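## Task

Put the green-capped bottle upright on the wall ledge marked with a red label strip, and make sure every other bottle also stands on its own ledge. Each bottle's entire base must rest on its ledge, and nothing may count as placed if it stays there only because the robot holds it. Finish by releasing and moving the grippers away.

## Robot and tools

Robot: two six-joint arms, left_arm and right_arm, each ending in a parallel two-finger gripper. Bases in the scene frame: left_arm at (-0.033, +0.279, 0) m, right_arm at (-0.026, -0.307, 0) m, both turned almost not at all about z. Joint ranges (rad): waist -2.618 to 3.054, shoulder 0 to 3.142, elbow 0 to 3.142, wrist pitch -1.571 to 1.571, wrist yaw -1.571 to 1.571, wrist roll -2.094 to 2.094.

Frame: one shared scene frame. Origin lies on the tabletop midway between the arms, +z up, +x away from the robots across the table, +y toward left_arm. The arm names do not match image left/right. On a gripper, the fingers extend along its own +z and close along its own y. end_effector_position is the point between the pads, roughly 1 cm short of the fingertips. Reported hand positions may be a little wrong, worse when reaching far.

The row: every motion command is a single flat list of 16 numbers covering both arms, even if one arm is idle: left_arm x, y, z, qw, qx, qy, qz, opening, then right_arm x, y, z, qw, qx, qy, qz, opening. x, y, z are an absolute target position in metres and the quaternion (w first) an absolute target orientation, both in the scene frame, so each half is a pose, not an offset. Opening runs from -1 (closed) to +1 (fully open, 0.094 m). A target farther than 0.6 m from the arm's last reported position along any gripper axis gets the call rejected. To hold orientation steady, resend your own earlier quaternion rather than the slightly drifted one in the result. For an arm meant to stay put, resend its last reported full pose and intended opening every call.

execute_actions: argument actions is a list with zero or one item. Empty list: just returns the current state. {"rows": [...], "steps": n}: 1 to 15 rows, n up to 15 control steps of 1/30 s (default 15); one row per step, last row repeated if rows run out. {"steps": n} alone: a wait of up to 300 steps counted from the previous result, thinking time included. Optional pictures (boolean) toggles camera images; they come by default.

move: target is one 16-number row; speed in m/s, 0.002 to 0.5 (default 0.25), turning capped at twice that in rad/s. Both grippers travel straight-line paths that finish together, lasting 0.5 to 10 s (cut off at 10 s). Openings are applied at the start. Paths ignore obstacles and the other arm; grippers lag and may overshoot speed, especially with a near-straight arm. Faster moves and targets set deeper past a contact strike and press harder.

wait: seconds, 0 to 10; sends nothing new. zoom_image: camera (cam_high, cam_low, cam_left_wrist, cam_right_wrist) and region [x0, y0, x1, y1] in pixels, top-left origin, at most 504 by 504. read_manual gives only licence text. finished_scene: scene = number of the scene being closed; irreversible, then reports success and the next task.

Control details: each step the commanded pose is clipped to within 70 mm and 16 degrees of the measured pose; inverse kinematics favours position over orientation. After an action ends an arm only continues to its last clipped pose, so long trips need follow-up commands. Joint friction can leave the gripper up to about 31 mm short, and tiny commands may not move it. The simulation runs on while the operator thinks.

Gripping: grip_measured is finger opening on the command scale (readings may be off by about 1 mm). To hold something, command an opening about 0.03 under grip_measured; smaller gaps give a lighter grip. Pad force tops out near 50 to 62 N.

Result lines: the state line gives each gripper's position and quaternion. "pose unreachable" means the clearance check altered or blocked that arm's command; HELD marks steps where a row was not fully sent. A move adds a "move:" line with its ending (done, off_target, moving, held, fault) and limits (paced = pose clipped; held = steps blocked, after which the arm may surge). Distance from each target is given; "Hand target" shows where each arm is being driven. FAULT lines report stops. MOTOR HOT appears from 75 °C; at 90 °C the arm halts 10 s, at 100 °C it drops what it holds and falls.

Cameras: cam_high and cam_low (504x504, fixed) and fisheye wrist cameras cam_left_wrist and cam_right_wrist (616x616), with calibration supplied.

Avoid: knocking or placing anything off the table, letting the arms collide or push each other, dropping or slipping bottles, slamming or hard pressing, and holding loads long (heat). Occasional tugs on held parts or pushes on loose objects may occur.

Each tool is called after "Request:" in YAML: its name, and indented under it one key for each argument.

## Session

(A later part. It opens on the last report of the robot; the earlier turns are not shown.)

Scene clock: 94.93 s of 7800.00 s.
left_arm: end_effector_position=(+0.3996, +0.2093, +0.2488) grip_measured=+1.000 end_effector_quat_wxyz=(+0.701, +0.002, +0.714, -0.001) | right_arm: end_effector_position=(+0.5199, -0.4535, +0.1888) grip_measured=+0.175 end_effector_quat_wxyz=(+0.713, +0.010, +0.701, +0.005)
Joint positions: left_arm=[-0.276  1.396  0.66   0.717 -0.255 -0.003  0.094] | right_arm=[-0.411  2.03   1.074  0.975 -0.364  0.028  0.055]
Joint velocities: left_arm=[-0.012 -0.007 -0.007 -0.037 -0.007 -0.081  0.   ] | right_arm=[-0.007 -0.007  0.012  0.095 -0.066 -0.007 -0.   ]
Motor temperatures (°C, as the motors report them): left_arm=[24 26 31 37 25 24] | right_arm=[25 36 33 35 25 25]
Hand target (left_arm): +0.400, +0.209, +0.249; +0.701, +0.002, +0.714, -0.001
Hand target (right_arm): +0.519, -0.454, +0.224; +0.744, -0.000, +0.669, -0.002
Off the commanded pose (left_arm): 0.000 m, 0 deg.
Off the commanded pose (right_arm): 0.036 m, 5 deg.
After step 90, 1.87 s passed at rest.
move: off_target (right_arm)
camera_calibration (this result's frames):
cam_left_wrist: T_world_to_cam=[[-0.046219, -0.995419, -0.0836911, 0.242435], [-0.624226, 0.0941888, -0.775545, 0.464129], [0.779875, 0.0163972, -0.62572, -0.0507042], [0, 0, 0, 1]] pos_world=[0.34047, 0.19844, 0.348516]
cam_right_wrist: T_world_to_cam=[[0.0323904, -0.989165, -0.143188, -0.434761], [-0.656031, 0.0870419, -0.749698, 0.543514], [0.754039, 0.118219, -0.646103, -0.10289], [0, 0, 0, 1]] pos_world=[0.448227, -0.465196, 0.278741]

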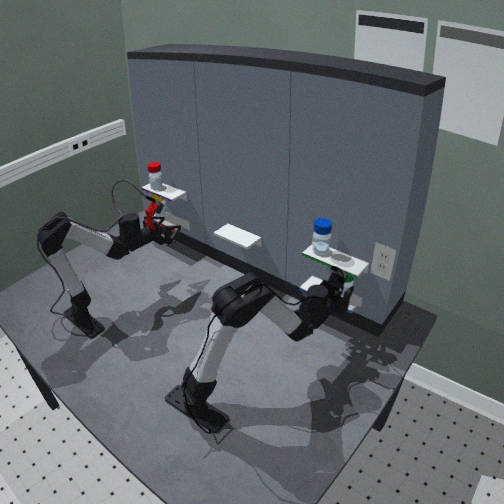

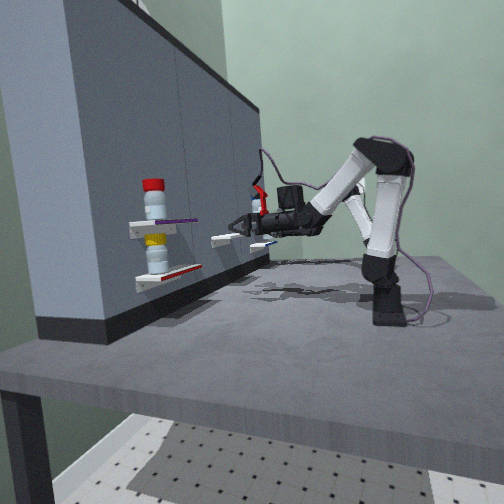

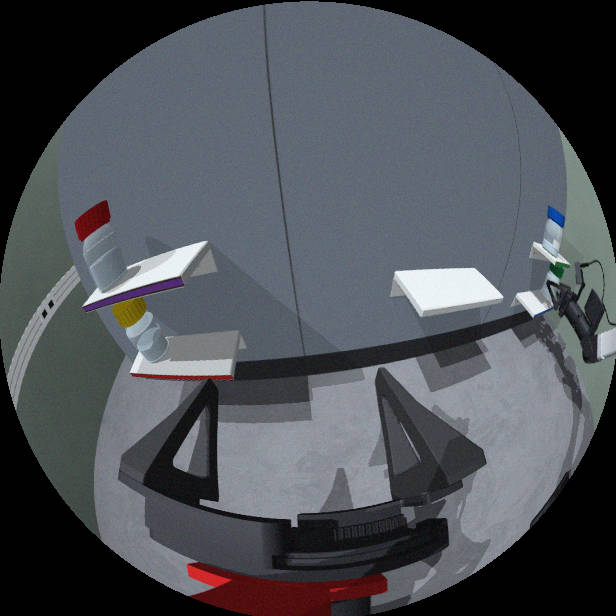

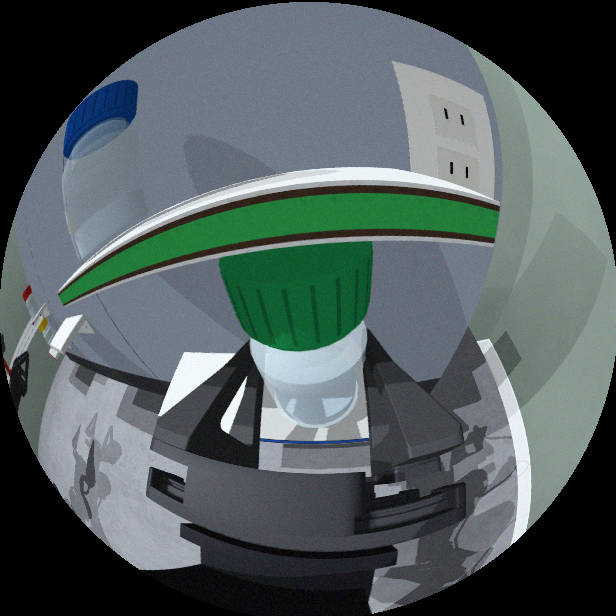

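Request:
execute_actions:
  actions:
    - {"rows": [[0.3996,0.2093,0.2488,0.701,0.002,0.714,-0.001,1,0.5125,-0.4545,0.210,0.7319,0,0.6814,-0.003,0.12],[0.3996,0.2093,0.2488,0.701,0.002,0.714,-0.001,1,0.5108,-0.4545,0.210,0.7319,0,0.6814,-0.003,0.12],[0.3996,0.2093,0.2488,0.701,0.002,0.714,-0.001,1,0.5082,-0.4545,0.210,0.7319,0,0.6814,-0.003,0.12],[0.3996,0.2093,0.2488,0.701,0.002,0.714,-0.001,1,0.5047,-0.4545,0.210,0.7319,0,0.6814,-0.003,0.12],[0.3996,0.2093,0.2488,0.701,0.002,0.714,-0.001,1,0.5005,-0.4545,0.210,0.7319,0,0.6814,-0.003,0.12],[0.3996,0.2093,0.2488,0.701,0.002,0.714,-0.001,1,0.4957,-0.4545,0.210,0.7319,0,0.6814,-0.003,0.12],[0.3996,0.2093,0.2488,0.701,0.002,0.714,-0.001,1,0.4906,-0.4545,0.210,0.7319,0,0.6814,-0.003,0.12],[0.3996,0.2093,0.2488,0.701,0.002,0.714,-0.001,1,0.4854,-0.4545,0.210,0.7319,0,0.6814,-0.003,0.12],[0.3996,0.2093,0.2488,0.701,0.002,0.714,-0.001,1,0.4803,-0.4545,0.210,0.7319,0,0.6814,-0.003,0.12],[0.3996,0.2093,0.2488,0.701,0.002,0.714,-0.001,1,0.4755,-0.4545,0.210,0.7319,0,0.6814,-0.003,0.12],[0.3996,0.2093,0.2488,0.701,0.002,0.714,-0.001,1,0.4713,-0.4545,0.210,0.7319,0,0.6814,-0.003,0.12],[0.3996,0.2093,0.2488,0.701,0.002,0.714,-0.001,1,0.4678,-0.4545,0.210,0.7319,0,0.6814,-0.003,0.12],[0.3996,0.2093,0.2488,0.701,0.002,0.714,-0.001,1,0.4652,-0.4545,0.210,0.7319,0,0.6814,-0.003,0.12],[0.3996,0.2093,0.2488,0.701,0.002,0.714,-0.001,1,0.4635,-0.4545,0.210,0.7319,0,0.6814,-0.003,0.12],[0.3996,0.2093,0.2488,0.701,0.002,0.714,-0.001,1,0.463,-0.4545,0.210,0.7319,0,0.6814,-0.003,0.12]], "steps": 15}

Scene clock: 109.43 s of 7800.00 s.
left_arm: end_effector_position=(+0.3996, +0.2093, +0.2488) grip_measured=+1.000 end_effector_quat_wxyz=(+0.701, +0.002, +0.714, -0.001) | right_arm: end_effector_position=(+0.4748, -0.4549, +0.1858) grip_measured=+0.175 end_effector_quat_wxyz=(+0.707, +0.014, +0.707, +0.006)
Joint positions: left_arm=[-0.276  1.396  0.66   0.717 -0.255 -0.003  0.094] | right_arm=[-0.458  1.905  0.885  1.021 -0.408  0.029  0.055]
Joint velocities: left_arm=[ 0.007 -0.007 -0.007  0.066  0.022  0.007  0.   ] | right_arm=[-0.125 -0.212 -0.256  0.154 -0.051  0.081  0.   ]
Motor temperatures (°C, as the motors report them): left_arm=[24 26 31 38 25 24] | right_arm=[25 42 34 37 25 25]
Hand target (left_arm): +0.400, +0.209, +0.249; +0.701, +0.002, +0.714, -0.001
Hand target (right_arm): +0.465, -0.455, +0.210; +0.731, +0.000, +0.682, -0.003
Off the commanded pose (left_arm): 0.000 m, 0 deg.
Off the commanded pose (right_arm): 0.027 m, 4 deg.
Steps of this call (steps 1 to 130: nothing new was sent; then 9.67 s passed at rest; steps 131 to 145: all 15 steps of this action). Readings (end_effector_position):
131: left_arm (+0.3996, +0.2093, +0.2488) | right_arm (+0.5200, -0.4531, +0.1989)
132: left_arm (+0.3996, +0.2093, +0.2488) | right_arm (+0.5200, -0.4530, +0.1989)
134: left_arm (+0.3996, +0.2093, +0.2488) | right_arm (+0.5182, -0.4520, +0.1969)
138: left_arm (+0.3996, +0.2093, +0.2488) | right_arm (+0.5047, -0.4496, +0.1883)
145: the state above
camera_calibration (this result's frames):
cam_left_wrist: T_world_to_cam=[[-0.046219, -0.995419, -0.0836911, 0.242435], [-0.624226, 0.0941888, -0.775545, 0.464129], [0.779875, 0.0163972, -0.62572, -0.0507042], [0, 0, 0, 1]] pos_world=[0.34047, 0.19844, 0.348516]
cam_right_wrist: T_world_to_cam=[[0.0262219, -0.988232, -0.150697, -0.430383], [-0.667852, 0.0948519, -0.738225, 0.518807], [0.743832, 0.120001, -0.657506, -0.0629031], [0, 0, 0, 1]] pos_world=[0.404561, -0.466979, 0.27678]

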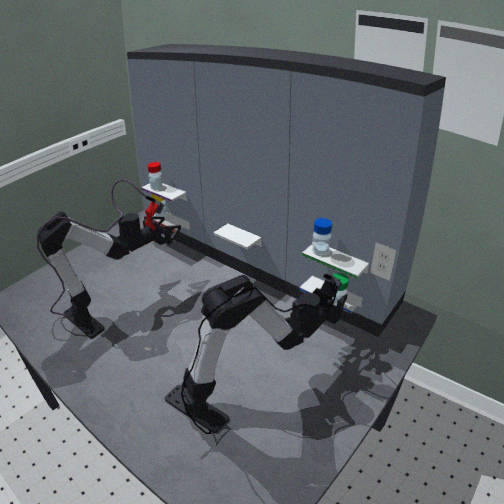

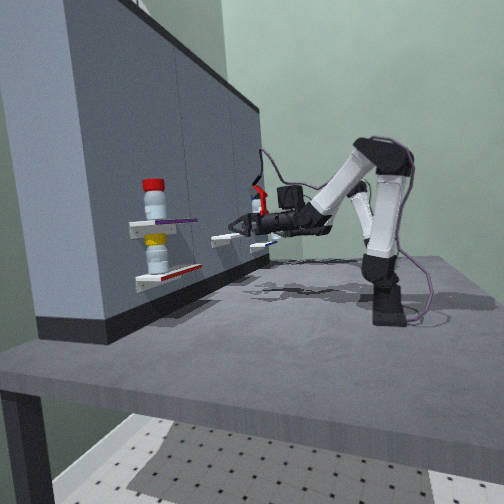

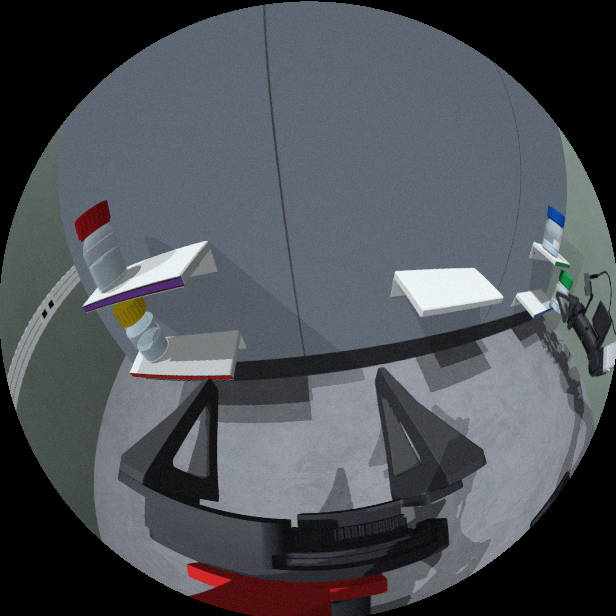

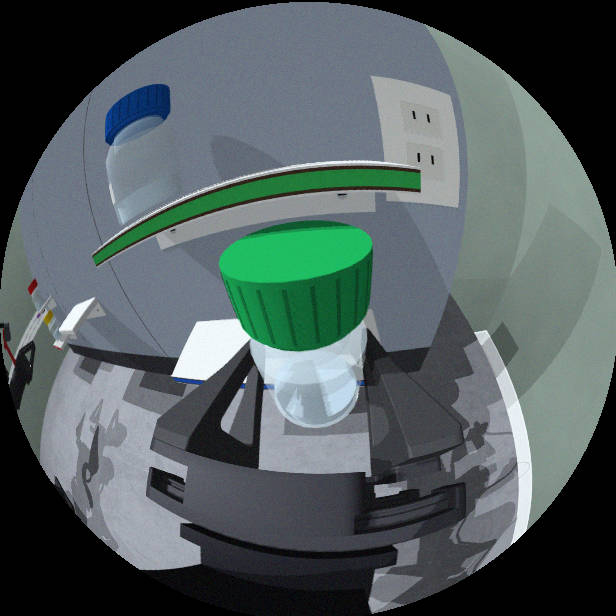

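Request:
execute_actions:
  actions:
    - {"rows": [[0.3996,0.2093,0.2488,0.701,0.002,0.714,-0.001,1,0.4625,-0.4545,0.212,0.7319,0,0.6814,-0.003,0.12],[0.3996,0.2093,0.2488,0.701,0.002,0.714,-0.001,1,0.4608,-0.4545,0.212,0.7319,0,0.6814,-0.003,0.12],[0.3996,0.2093,0.2488,0.701,0.002,0.714,-0.001,1,0.4582,-0.4545,0.212,0.7319,0,0.6814,-0.003,0.12],[0.3996,0.2093,0.2488,0.701,0.002,0.714,-0.001,1,0.4547,-0.4545,0.212,0.7319,0,0.6814,-0.003,0.12],[0.3996,0.2093,0.2488,0.701,0.002,0.714,-0.001,1,0.4505,-0.4545,0.212,0.7319,0,0.6814,-0.003,0.12],[0.3996,0.2093,0.2488,0.701,0.002,0.714,-0.001,1,0.4457,-0.4545,0.212,0.7319,0,0.6814,-0.003,0.12],[0.3996,0.2093,0.2488,0.701,0.002,0.714,-0.001,1,0.4406,-0.4545,0.212,0.7319,0,0.6814,-0.003,0.12],[0.3996,0.2093,0.2488,0.701,0.002,0.714,-0.001,1,0.4354,-0.4545,0.212,0.7319,0,0.6814,-0.003,0.12],[0.3996,0.2093,0.2488,0.701,0.002,0.714,-0.001,1,0.4303,-0.4545,0.212,0.7319,0,0.6814,-0.003,0.12],[0.3996,0.2093,0.2488,0.701,0.002,0.714,-0.001,1,0.4255,-0.4545,0.212,0.7319,0,0.6814,-0.003,0.12],[0.3996,0.2093,0.2488,0.701,0.002,0.714,-0.001,1,0.4213,-0.4545,0.212,0.7319,0,0.6814,-0.003,0.12],[0.3996,0.2093,0.2488,0.701,0.002,0.714,-0.001,1,0.4178,-0.4545,0.212,0.7319,0,0.6814,-0.003,0.12],[0.3996,0.2093,0.2488,0.701,0.002,0.714,-0.001,1,0.4152,-0.4545,0.212,0.7319,0,0.6814,-0.003,0.12],[0.3996,0.2093,0.2488,0.701,0.002,0.714,-0.001,1,0.4135,-0.4545,0.212,0.7319,0,0.6814,-0.003,0.12],[0.3996,0.2093,0.2488,0.701,0.002,0.714,-0.001,1,0.413,-0.4545,0.212,0.7319,0,0.6814,-0.003,0.12]], "steps": 15}
  pictures: false

Request:
move:
  target: [0.3996,0.2093,0.2488,0.701,0.002,0.714,-0.001,1,0.425,-0.015,0.30,0.7319,0,0.6814,0,0.12]
  speed: 0.25

Scene clock: 113.57 s of 7800.00 s.
left_arm: end_effector_position=(+0.3996, +0.2093, +0.2488) grip_measured=+1.000 end_effector_quat_wxyz=(+0.701, +0.002, +0.714, -0.001) | right_arm: end_effector_position=(+0.4246, -0.4566, +0.1930) grip_measured=+0.175 end_effector_quat_wxyz=(+0.712, +0.012, +0.702, +0.003)
Joint positions: left_arm=[-0.276  1.396  0.66   0.717 -0.255 -0.003  0.094] | right_arm=[-0.526  1.755  0.699  1.072 -0.472  0.028  0.055]
Joint velocities: left_arm=[-0.002  0.022  0.017 -0.022 -0.037  0.022  0.   ] | right_arm=[-0.129 -0.212 -0.208  0.168 -0.066 -0.022 -0.   ]
Motor temperatures (°C, as the motors report them): left_arm=[24 26 31 38 25 24] | right_arm=[25 42 34 38 25 25]
Hand target (left_arm): +0.400, +0.209, +0.249; +0.701, +0.002, +0.714, -0.001
Hand target (right_arm): +0.415, -0.455, +0.212; +0.732, +0.000, +0.682, -0.002
Off the commanded pose (left_arm): 0.000 m, 0 deg.
Off the commanded pose (right_arm): 0.022 m, 4 deg.
Steps of this call (steps 1 to 109: nothing new was sent; steps 110 to 124: all 15 steps of this action). Readings (end_effector_position):
110: left_arm (+0.3996, +0.2093, +0.2488) | right_arm (+0.4712, -0.4534, +0.1989)
111: left_arm (+0.3996, +0.2093, +0.2488) | right_arm (+0.4712, -0.4534, +0.1989)
113: left_arm (+0.3996, +0.2093, +0.2488) | right_arm (+0.4690, -0.4526, +0.1978)
117: left_arm (+0.3996, +0.2093, +0.2488) | right_arm (+0.4548, -0.4515, +0.1935)
124: the state above

Scene clock: 116.93 s of 7800.00 s.
left_arm: end_effector_position=(+0.3996, +0.2093, +0.2488) grip_measured=+1.000 end_effector_quat_wxyz=(+0.701, +0.002, +0.714, -0.001) | right_arm: end_effector_position=(+0.4196, -0.0176, +0.2913) grip_measured=+0.175 end_effector_quat_wxyz=(+0.726, -0.020, +0.687, -0.013)
Joint positions: left_arm=[-0.276  1.396  0.66   0.717 -0.255 -0.003  0.094] | right_arm=[ 0.769  1.835  1.22   0.694  0.797 -0.105  0.055]
Joint velocities: left_arm=[-0.017  0.002 -0.007  0.022  0.007  0.037  0.   ] | right_arm=[0.007 0.002 0.007 0.022 0.007 0.037 0.   ]
Motor temperatures (°C, as the motors report them): left_arm=[24 26 32 38 25 24] | right_arm=[25 41 34 38 25 25]
Hand target (left_arm): +0.400, +0.209, +0.249; +0.701, +0.002, +0.714, -0.001
Hand target (right_arm): +0.423, -0.015, +0.300; +0.733, -0.013, +0.680, -0.011
Off the commanded pose (left_arm): 0.000 m, 0 deg.
Off the commanded pose (right_arm): 0.011 m, 3 deg.
move: off_target (right_arm)
camera_calibration (this result's frames):
cam_left_wrist: T_world_to_cam=[[-0.046219, -0.995419, -0.0836911, 0.242435], [-0.624226, 0.0941888, -0.775545, 0.464129], [0.779875, 0.0163972, -0.62572, -0.0507042], [0, 0, 0, 1]] pos_world=[0.34047, 0.19844, 0.348516]
cam_right_wrist: T_world_to_cam=[[0.0509796, -0.996031, -0.0729578, -0.0141036], [-0.627666, 0.0248679, -0.778085, 0.511898], [0.776811, 0.0854596, -0.623907, -0.0291828], [0, 0, 0, 1]] pos_world=[0.344689, -0.0242836, 0.379064]

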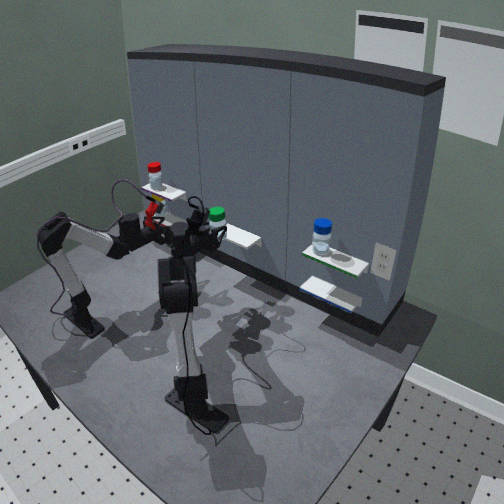

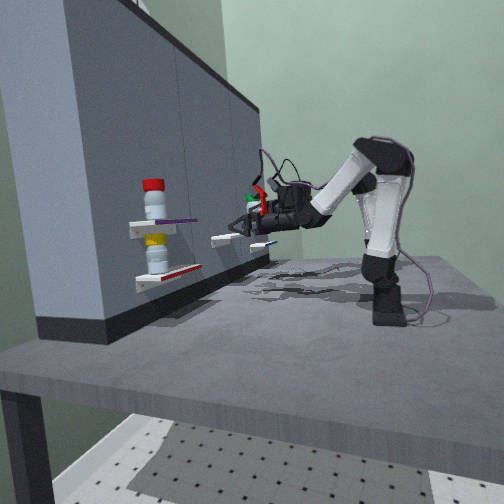

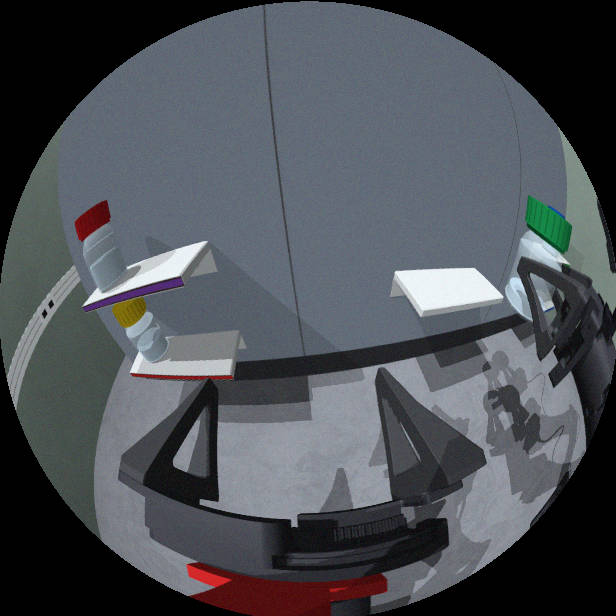

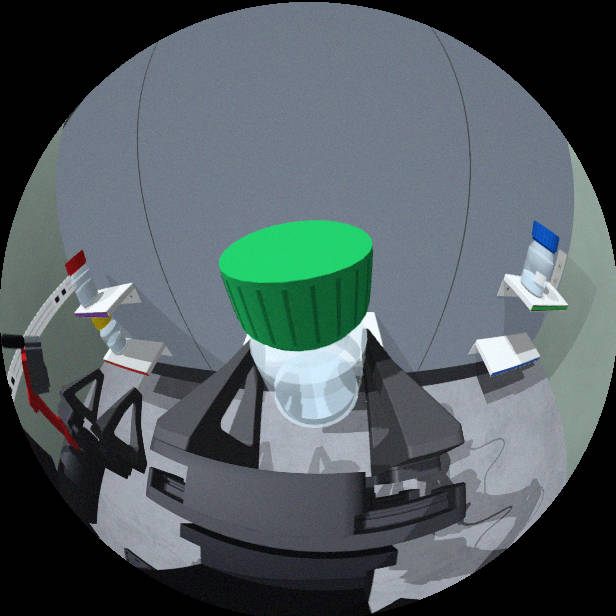

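Request:
move:
  target: [0.3996,0.2093,0.2488,0.701,0.002,0.714,-0.001,1,0.532,0.0,0.274,0.716,0,0.698,0,0.12]
  speed: 0.12

Scene clock: 120.13 s of 7800.00 s.
left_arm: end_effector_position=(+0.3996, +0.2093, +0.2488) grip_measured=+1.000 end_effector_quat_wxyz=(+0.701, +0.002, +0.714, -0.001) | right_arm: end_effector_position=(+0.5259, +0.0016, +0.2623) grip_measured=+0.175 end_effector_quat_wxyz=(+0.706, -0.011, +0.708, -0.010)
Joint positions: left_arm=[-0.276  1.396  0.66   0.717 -0.255 -0.003  0.094] | right_arm=[ 0.641  2.185  1.68   0.5    0.68  -0.027  0.055]
Joint velocities: left_arm=[-0.017 -0.007 -0.007  0.007 -0.11   0.007  0.   ] | right_arm=[-0.002 -0.017 -0.002 -0.037 -0.051 -0.007  0.   ]
Motor temperatures (°C, as the motors report them): left_arm=[24 26 32 38 25 24] | right_arm=[25 41 35 37 25 25]
Hand target (left_arm): +0.400, +0.209, +0.249; +0.701, +0.002, +0.714, -0.001
Hand target (right_arm): +0.531, +0.000, +0.273; +0.715, +0.001, +0.699, +0.001
Off the commanded pose (left_arm): 0.000 m, 0 deg.
Off the commanded pose (right_arm): 0.013 m, 2 deg.
move: off_target (right_arm)
camera_calibration (this result's frames):
cam_left_wrist: T_world_to_cam=[[-0.046219, -0.995419, -0.0836911, 0.242435], [-0.624226, 0.0941888, -0.775545, 0.464129], [0.779875, 0.0163972, -0.62572, -0.0507042], [0, 0, 0, 1]] pos_world=[0.34047, 0.19844, 0.348516]
cam_right_wrist: T_world_to_cam=[[0.037066, -0.994952, -0.0932608, 0.0101688], [-0.672205, 0.0442311, -0.739043, 0.568766], [0.739437, 0.0900837, -0.667172, -0.100495], [0, 0, 0, 1]] pos_world=[0.45626, -0.0059867, 0.354244]

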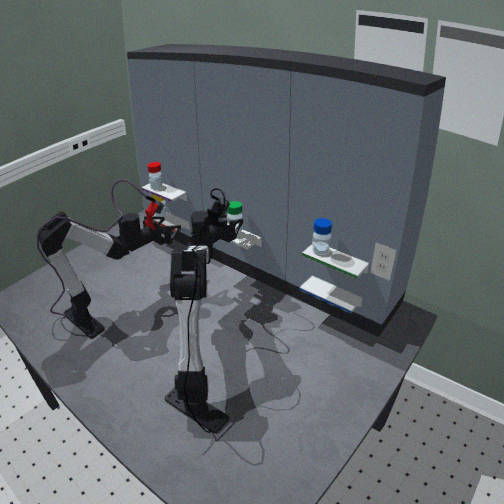

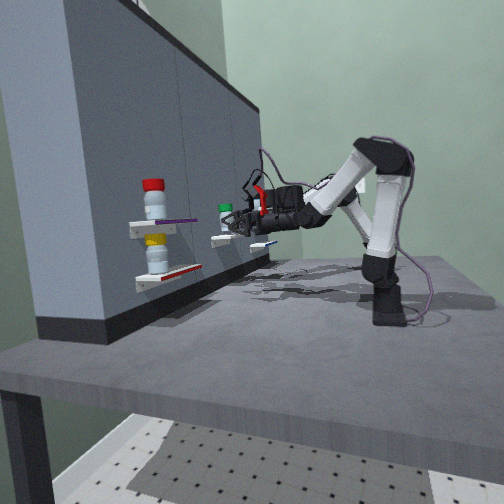

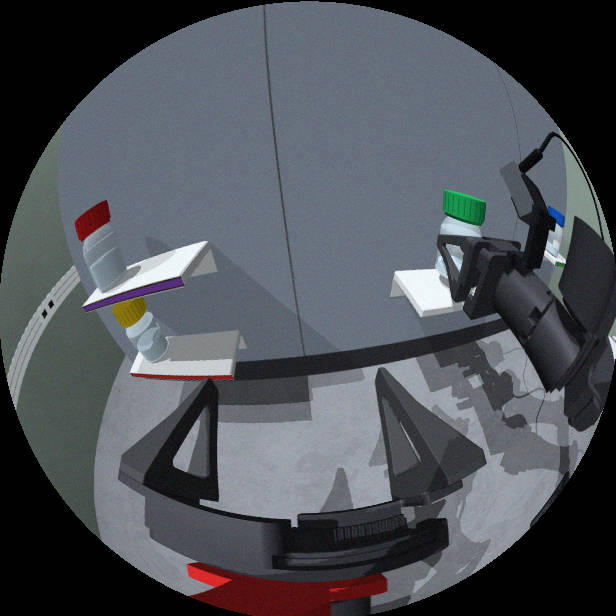

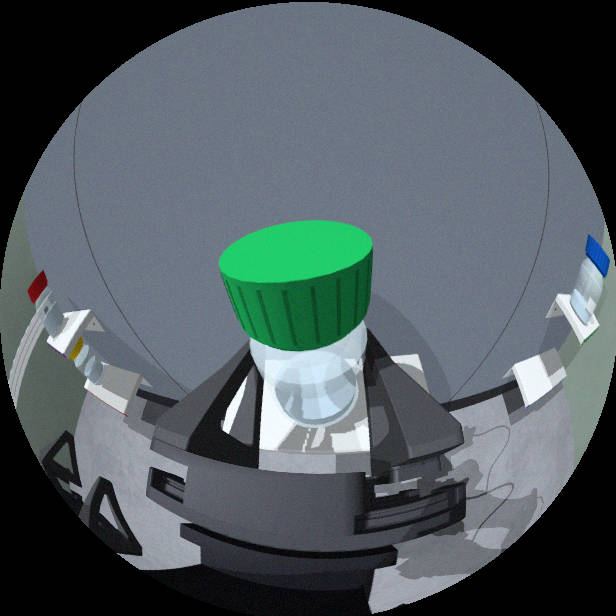

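Request:
zoom_image:
  camera: "cam_low"
  region: [195, 190, 285, 260]

Request:
zoom_image:
  camera: "cam_right_wrist"
  region: [200, 320, 450, 490]

Region (195, 190, 285, 260) of cam_low's 504x504 image, scaled by 5.600, with more detail than that image has.

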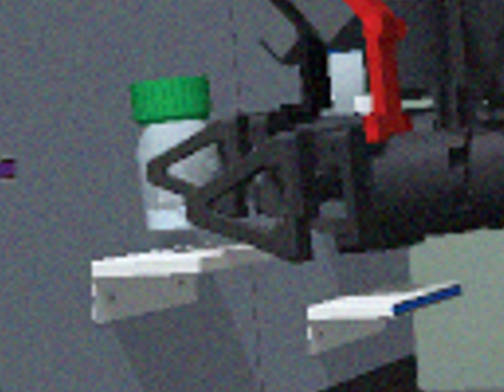

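Region (200, 320, 450, 490) of cam_right_wrist's 616x616 image, scaled by 2.016, with more detail than that image has; it fills the top 343 rows of this view, and the rest is white.

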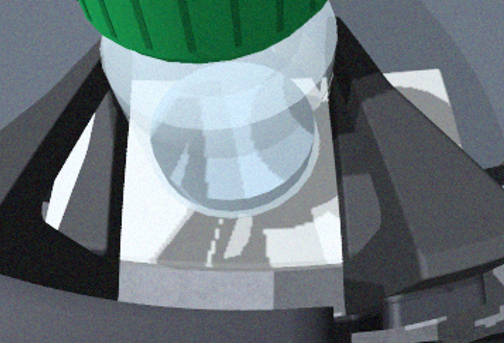

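Request:
move:
  target: [0.3996,0.2093,0.2488,0.701,0.002,0.714,-0.001,1,0.527,0.001,0.234,0.716,0,0.698,0,0.12]
  speed: 0.03

Request:
zoom_image:
  camera: "cam_low"
  region: [195, 190, 285, 260]

Scene clock: 128.90 s of 7800.00 s.
left_arm: end_effector_position=(+0.3996, +0.2093, +0.2488) grip_measured=+1.000 end_effector_quat_wxyz=(+0.701, +0.002, +0.714, -0.001) | right_arm: end_effector_position=(+0.5255, +0.0014, +0.2487) grip_measured=+0.175 end_effector_quat_wxyz=(+0.718, -0.001, +0.696, +0.000)
Joint positions: left_arm=[-0.276  1.396  0.66   0.717 -0.255 -0.003  0.094] | right_arm=[ 0.641  2.211  1.628  0.621  0.68  -0.026  0.055]
Joint velocities: left_arm=[ 0.022 -0.012 -0.002  0.007  0.051 -0.066  0.   ] | right_arm=[-0.002 -0.022 -0.007  0.051  0.037 -0.022  0.001]
Motor temperatures (°C, as the motors report them): left_arm=[24 26 32 39 25 24] | right_arm=[25 44 37 38 25 25]
Hand target (left_arm): +0.400, +0.209, +0.249; +0.701, +0.002, +0.714, -0.001
Hand target (right_arm): +0.527, +0.001, +0.234; +0.716, +0.000, +0.698, +0.000
Off the commanded pose (left_arm): 0.000 m, 0 deg.
Off the commanded pose (right_arm): 0.015 m, 0 deg.
After step 90, 4.53 s passed at rest.
move: off_target (right_arm)
camera_calibration (this result's frames):
cam_left_wrist: T_world_to_cam=[[-0.046219, -0.995419, -0.0836911, 0.242435], [-0.624226, 0.0941888, -0.775545, 0.464129], [0.779875, 0.0163972, -0.62572, -0.0507042], [0, 0, 0, 1]] pos_world=[0.34047, 0.19844, 0.348516]
cam_right_wrist: T_world_to_cam=[[0.0414808, -0.991843, -0.120524, 0.0131603], [-0.646713, 0.0652966, -0.759933, 0.550224], [0.761605, 0.109467, -0.638729, -0.127969], [0, 0, 0, 1]] pos_world=[0.452753, -0.00886634, 0.337982]

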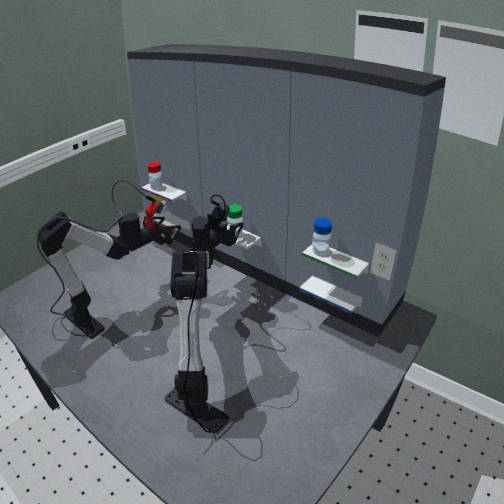

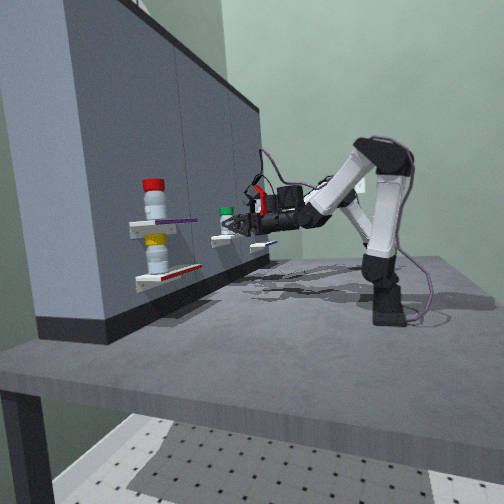

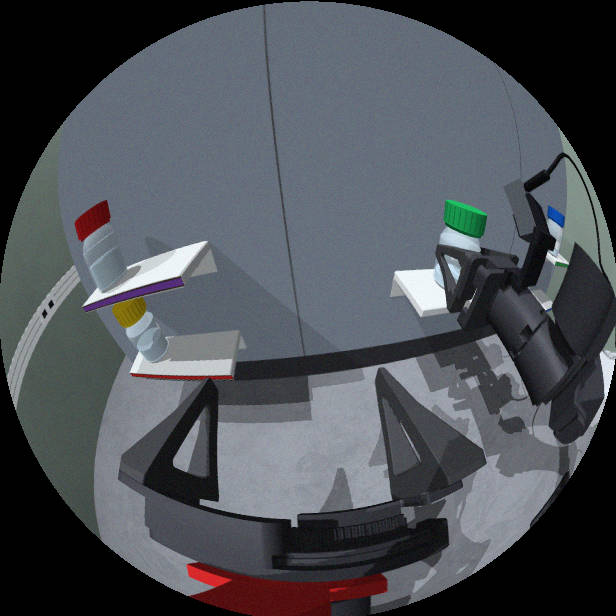

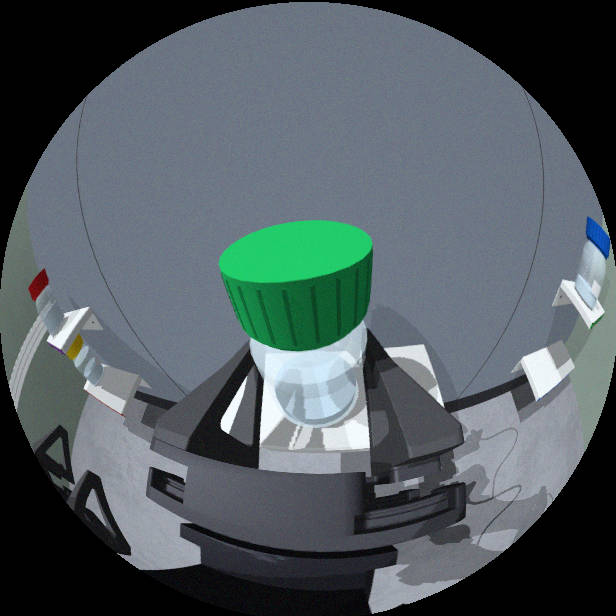

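Region (195, 190, 285, 260) of cam_low's 504x504 image, scaled by 5.600, with more detail than that image has.

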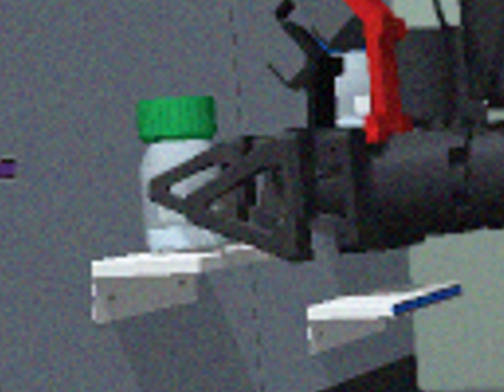

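Request:
execute_actions:
  actions:
    - {"rows": [[0.3996,0.2093,0.2488,0.701,0.002,0.714,-0.001,1,0.527,0.001,0.233,0.714,0,0.700,0,0.12],[0.3996,0.2093,0.2488,0.701,0.002,0.714,-0.001,1,0.527,0.001,0.232,0.714,0,0.700,0,0.12],[0.3996,0.2093,0.2488,0.701,0.002,0.714,-0.001,1,0.527,0.001,0.231,0.714,0,0.700,0,0.12],[0.3996,0.2093,0.2488,0.701,0.002,0.714,-0.001,1,0.527,0.001,0.230,0.714,0,0.700,0,0.12],[0.3996,0.2093,0.2488,0.701,0.002,0.714,-0.001,1,0.527,0.001,0.229,0.714,0,0.700,0,0.12],[0.3996,0.2093,0.2488,0.701,0.002,0.714,-0.001,1,0.527,0.001,0.228,0.714,0,0.700,0,0.12],[0.3996,0.2093,0.2488,0.701,0.002,0.714,-0.001,1,0.527,0.001,0.227,0.714,0,0.700,0,0.12],[0.3996,0.2093,0.2488,0.701,0.002,0.714,-0.001,1,0.527,0.001,0.226,0.714,0,0.700,0,0.12]], "steps": 15}
  pictures: false

Scene clock: 131.03 s of 7800.00 s.
left_arm: end_effector_position=(+0.3996, +0.2093, +0.2488) grip_measured=+1.000 end_effector_quat_wxyz=(+0.701, +0.002, +0.714, -0.001) | right_arm: end_effector_position=(+0.5247, +0.0008, +0.2489) grip_measured=+0.175 end_effector_quat_wxyz=(+0.721, +0.002, +0.693, +0.003)
Joint positions: left_arm=[-0.276  1.396  0.66   0.717 -0.255 -0.003  0.094] | right_arm=[ 0.641  2.211  1.618  0.645  0.68  -0.026  0.055]
Joint velocities: left_arm=[ 0.012  0.007  0.002 -0.037 -0.037 -0.066  0.   ] | right_arm=[-0.002  0.007 -0.017 -0.007  0.037 -0.095 -0.   ]
Motor temperatures (°C, as the motors report them): left_arm=[24 26 32 39 25 24] | right_arm=[25 44 36 38 25 25]
Hand target (left_arm): +0.400, +0.209, +0.249; +0.701, +0.002, +0.714, -0.001
Hand target (right_arm): +0.526, +0.001, +0.226; +0.714, +0.000, +0.700, -0.000
Off the commanded pose (left_arm): 0.000 m, 0 deg.
Off the commanded pose (right_arm): 0.023 m, 1 deg.
Steps of this call (steps 1 to 49: nothing new was sent; steps 50 to 64: all 15 steps of this action). Readings (end_effector_position):
50: left_arm (+0.3996, +0.2093, +0.2488) | right_arm (+0.5255, +0.0014, +0.2488)
51: left_arm (+0.3996, +0.2093, +0.2488) | right_arm (+0.5255, +0.0014, +0.2488)
53: left_arm (+0.3996, +0.2093, +0.2488) | right_arm (+0.5255, +0.0014, +0.2488)
57: left_arm (+0.3996, +0.2093, +0.2488) | right_arm (+0.5252, +0.0012, +0.2486)
64: the state above

Request:
execute_actions:
  actions:
    - {"rows": [[0.3996,0.2093,0.2488,0.701,0.002,0.714,-0.001,1,0.5247,0.0008,0.2489,0.721,0.002,0.693,0.003,0.12],[0.3996,0.2093,0.2488,0.701,0.002,0.714,-0.001,1,0.5247,0.0008,0.2489,0.721,0.002,0.693,0.003,0.15],[0.3996,0.2093,0.2488,0.701,0.002,0.714,-0.001,1,0.5247,0.0008,0.2489,0.721,0.002,0.693,0.003,0.18],[0.3996,0.2093,0.2488,0.701,0.002,0.714,-0.001,1,0.5247,0.0008,0.2489,0.721,0.002,0.693,0.003,0.22],[0.3996,0.2093,0.2488,0.701,0.002,0.714,-0.001,1,0.5247,0.0008,0.2489,0.721,0.002,0.693,0.003,0.3],[0.3996,0.2093,0.2488,0.701,0.002,0.714,-0.001,1,0.5247,0.0008,0.2489,0.721,0.002,0.693,0.003,0.45],[0.3996,0.2093,0.2488,0.701,0.002,0.714,-0.001,1,0.5247,0.0008,0.2489,0.721,0.002,0.693,0.003,0.6],[0.3996,0.2093,0.2488,0.701,0.002,0.714,-0.001,1,0.5247,0.0008,0.2489,0.721,0.002,0.693,0.003,0.8],[0.3996,0.2093,0.2488,0.701,0.002,0.714,-0.001,1,0.5247,0.0008,0.2489,0.721,0.002,0.693,0.003,1]], "steps": 12}
  pictures: false

Request:
move:
  target: [0.3996,0.2093,0.2488,0.701,0.002,0.714,-0.001,1,0.42,0.0,0.29,0.716,0,0.698,0,1]
  speed: 0.2

Request:
move:
  target: [0.43,0.0,0.243,0.7071,0,0.7071,0,1,0.33,-0.29,0.33,0.7071,0,0.7071,0,1]
  speed: 0.25

Scene clock: 135.47 s of 7800.00 s.
left_arm: end_effector_position=(+0.3996, +0.2093, +0.2488) grip_measured=+1.000 end_effector_quat_wxyz=(+0.701, +0.002, +0.714, -0.001) | right_arm: end_effector_position=(+0.5247, +0.0008, +0.2488) grip_measured=+1.000 end_effector_quat_wxyz=(+0.721, +0.002, +0.692, +0.003)
Joint positions: left_arm=[-0.276  1.396  0.66   0.717 -0.255 -0.003  0.094] | right_arm=[ 0.641  2.211  1.617  0.646  0.68  -0.026  0.094]
Joint velocities: left_arm=[-0.022  0.002 -0.002 -0.007  0.037  0.037  0.   ] | right_arm=[-0.007 -0.007 -0.022 -0.037 -0.037 -0.007  0.   ]
Motor temperatures (°C, as the motors report them): left_arm=[24 26 32 39 25 24] | right_arm=[25 44 36 38 25 25]
Hand target (left_arm): +0.400, +0.209, +0.249; +0.701, +0.002, +0.714, -0.001
Hand target (right_arm): +0.525, +0.001, +0.249; +0.721, +0.002, +0.693, +0.003
Off the commanded pose (left_arm): 0.000 m, 0 deg.
Off the commanded pose (right_arm): 0.000 m, 0 deg.
Steps of this call (steps 1 to 90: nothing new was sent; then 1.03 s passed at rest; steps 91 to 102: all 12 steps of this action). Readings (end_effector_position):
91: left_arm (+0.3996, +0.2093, +0.2488) | right_arm (+0.5247, +0.0008, +0.2488)
92: left_arm (+0.3996, +0.2093, +0.2488) | right_arm (+0.5247, +0.0008, +0.2488)
94: left_arm (+0.3996, +0.2093, +0.2488) | right_arm (+0.5247, +0.0008, +0.2488)
98: left_arm (+0.3996, +0.2093, +0.2488) | right_arm (+0.5247, +0.0008, +0.2488)
102: the state above

Scene clock: 136.87 s of 7800.00 s.
left_arm: end_effector_position=(+0.3996, +0.2093, +0.2488) grip_measured=+1.000 end_effector_quat_wxyz=(+0.701, +0.002, +0.714, -0.001) | right_arm: end_effector_position=(+0.4245, +0.0009, +0.2996) grip_measured=+1.000 end_effector_quat_wxyz=(+0.725, +0.010, +0.689, +0.010)
Joint positions: left_arm=[-0.276  1.396  0.66   0.717 -0.255 -0.003  0.094] | right_arm=[ 0.794  1.888  1.328  0.635  0.833 -0.028  0.094]
Joint velocities: left_arm=[-0.002 -0.007 -0.012 -0.007 -0.066  0.037  0.   ] | right_arm=[-0.022  0.007 -0.007 -0.095  0.095 -0.007  0.   ]
Motor temperatures (°C, as the motors report them): left_arm=[24 27 32 39 25 24] | right_arm=[25 45 36 38 25 25]
Hand target (left_arm): +0.400, +0.209, +0.249; +0.701, +0.002, +0.714, -0.001
Hand target (right_arm): +0.420, -0.001, +0.291; +0.717, -0.001, +0.697, -0.001
Off the commanded pose (left_arm): 0.000 m, 0 deg.
Off the commanded pose (right_arm): 0.011 m, 2 deg.
move: off_target (right_arm)
camera_calibration (this result's frames):
cam_left_wrist: T_world_to_cam=[[-0.046219, -0.995419, -0.0836911, 0.242435], [-0.624226, 0.0941888, -0.775545, 0.464129], [0.779875, 0.0163972, -0.62572, -0.0507042], [0, 0, 0, 1]] pos_world=[0.34047, 0.19844, 0.348516]
cam_right_wrist: T_world_to_cam=[[0.0440079, -0.987941, -0.148442, 0.0302313], [-0.630821, 0.0877385, -0.770952, 0.520118], [0.774679, 0.127568, -0.619353, -0.0299359], [0, 0, 0, 1]] pos_world=[0.349962, -0.0119487, 0.386933]

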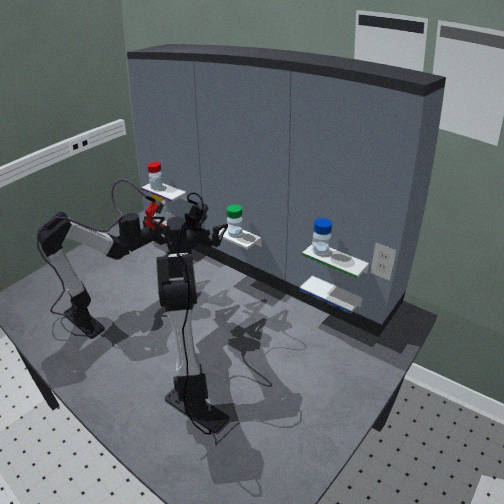

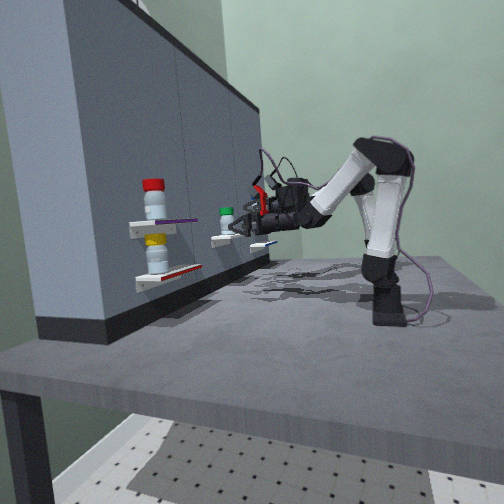

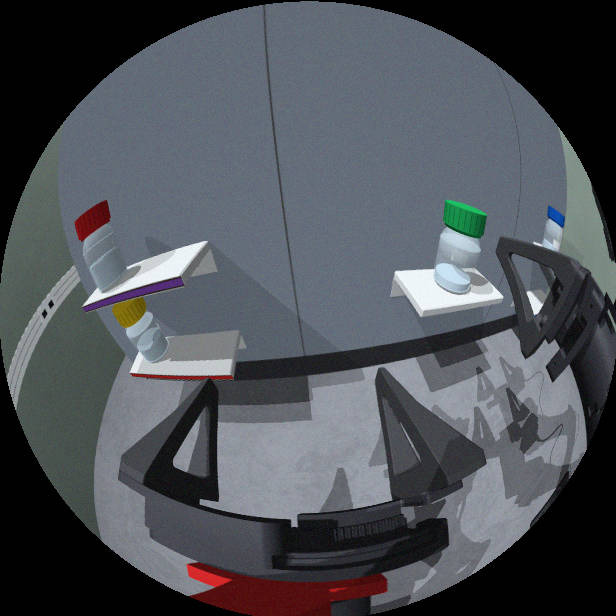

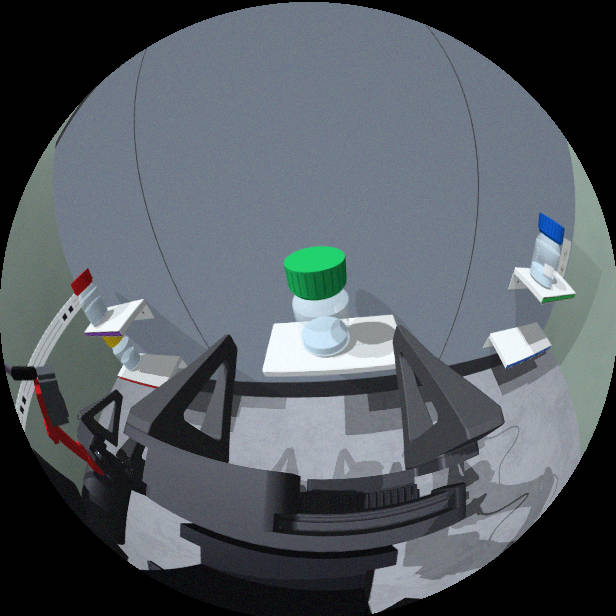

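Scene clock: 138.83 s of 7800.00 s.
left_arm: end_effector_position=(+0.4287, +0.0020, +0.2388) grip_measured=+1.000 end_effector_quat_wxyz=(+0.706, +0.003, +0.708, -0.003) | right_arm: end_effector_position=(+0.3356, -0.2874, +0.3394) grip_measured=+1.000 end_effector_quat_wxyz=(+0.713, +0.004, +0.701, +0.008)
Joint positions: left_arm=[-0.777  1.903  1.152  0.747 -0.752 -0.003  0.094] | right_arm=[0.059 0.942 0.734 0.225 0.096 0.015 0.094]
Joint velocities: left_arm=[-0.002 -0.002 -0.017  0.022 -0.007 -0.007  0.   ] | right_arm=[-0.012 -0.007  0.002  0.037  0.022 -0.007  0.   ]
Motor temperatures (°C, as the motors report them): left_arm=[24 27 32 39 25 24] | right_arm=[25 44 36 38 25 25]
Hand target (left_arm): +0.432, -0.001, +0.241; +0.706, -0.002, +0.708, -0.002
Hand target (right_arm): +0.333, -0.291, +0.330; +0.704, +0.007, +0.710, +0.006
Off the commanded pose (left_arm): 0.005 m, 1 deg.
Off the commanded pose (right_arm): 0.011 m, 1 deg.
move: off_target (right_arm)
camera_calibration (this result's frames):
cam_left_wrist: T_world_to_cam=[[-0.0491402, -0.995393, -0.0823298, 0.0375206], [-0.611849, 0.0951526, -0.78523, 0.491073], [0.789446, 0.0117871, -0.613706, -0.0832255], [0, 0, 0, 1]] pos_world=[0.368009, -0.0083982, 0.337619]
cam_right_wrist: T_world_to_cam=[[0.0428036, -0.989443, -0.138454, -0.248148], [-0.656909, 0.0765405, -0.750074, 0.518452], [0.752753, 0.123057, -0.646699, 0.115735], [0, 0, 0, 1]] pos_world=[0.264078, -0.299453, 0.429366]

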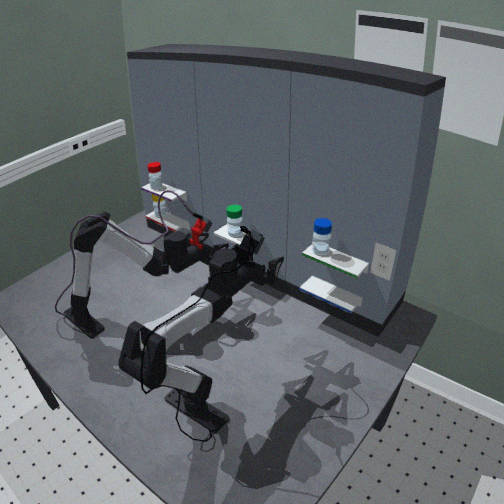

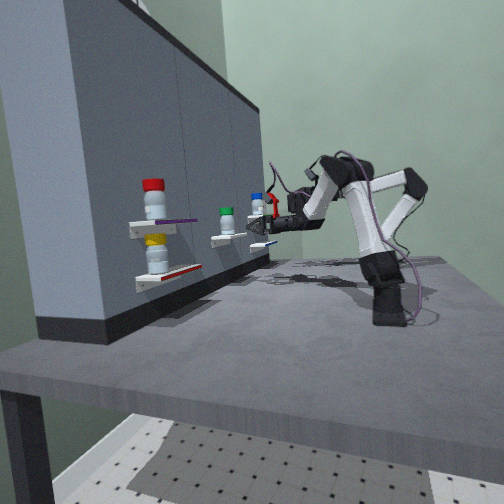

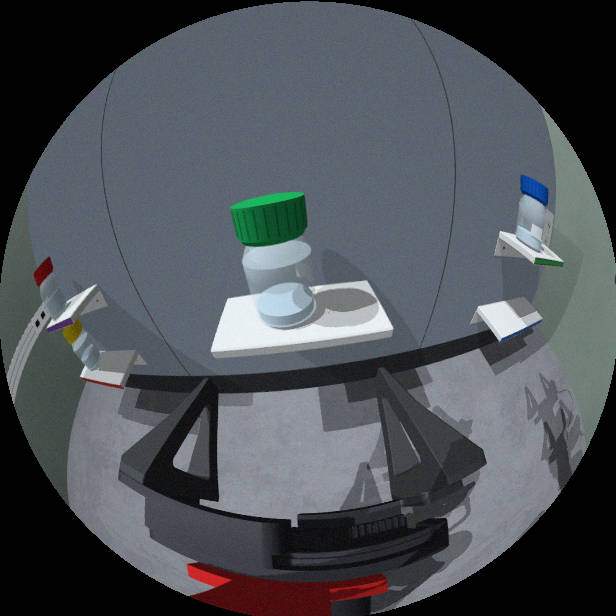

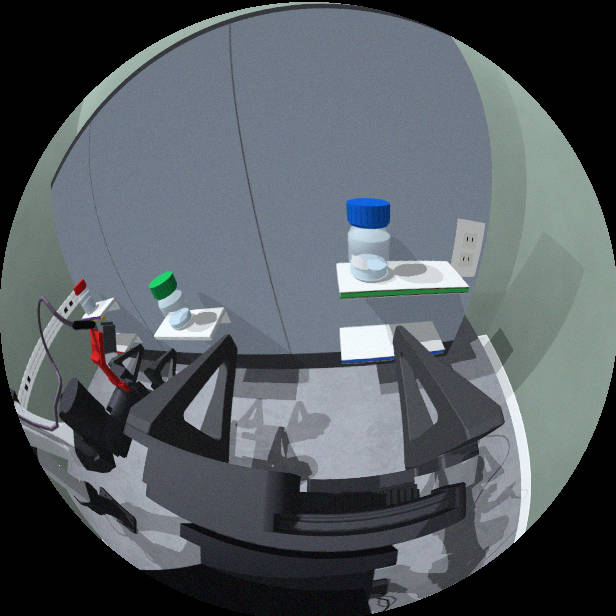

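Request:
zoom_image:
  camera: "cam_left_wrist"
  region: [195, 180, 405, 390]

Region (195, 180, 405, 390) of cam_left_wrist's 616x616 image, scaled by 2.400, with more detail than that image has.

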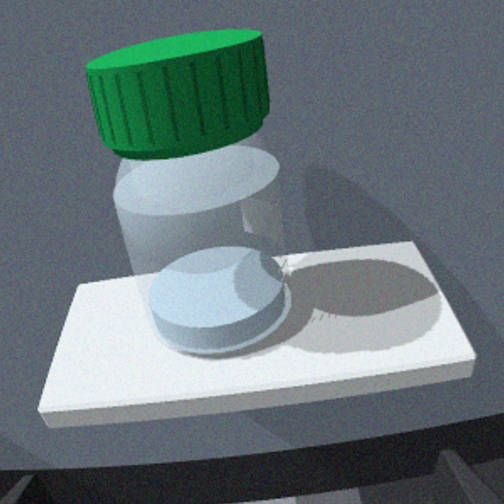

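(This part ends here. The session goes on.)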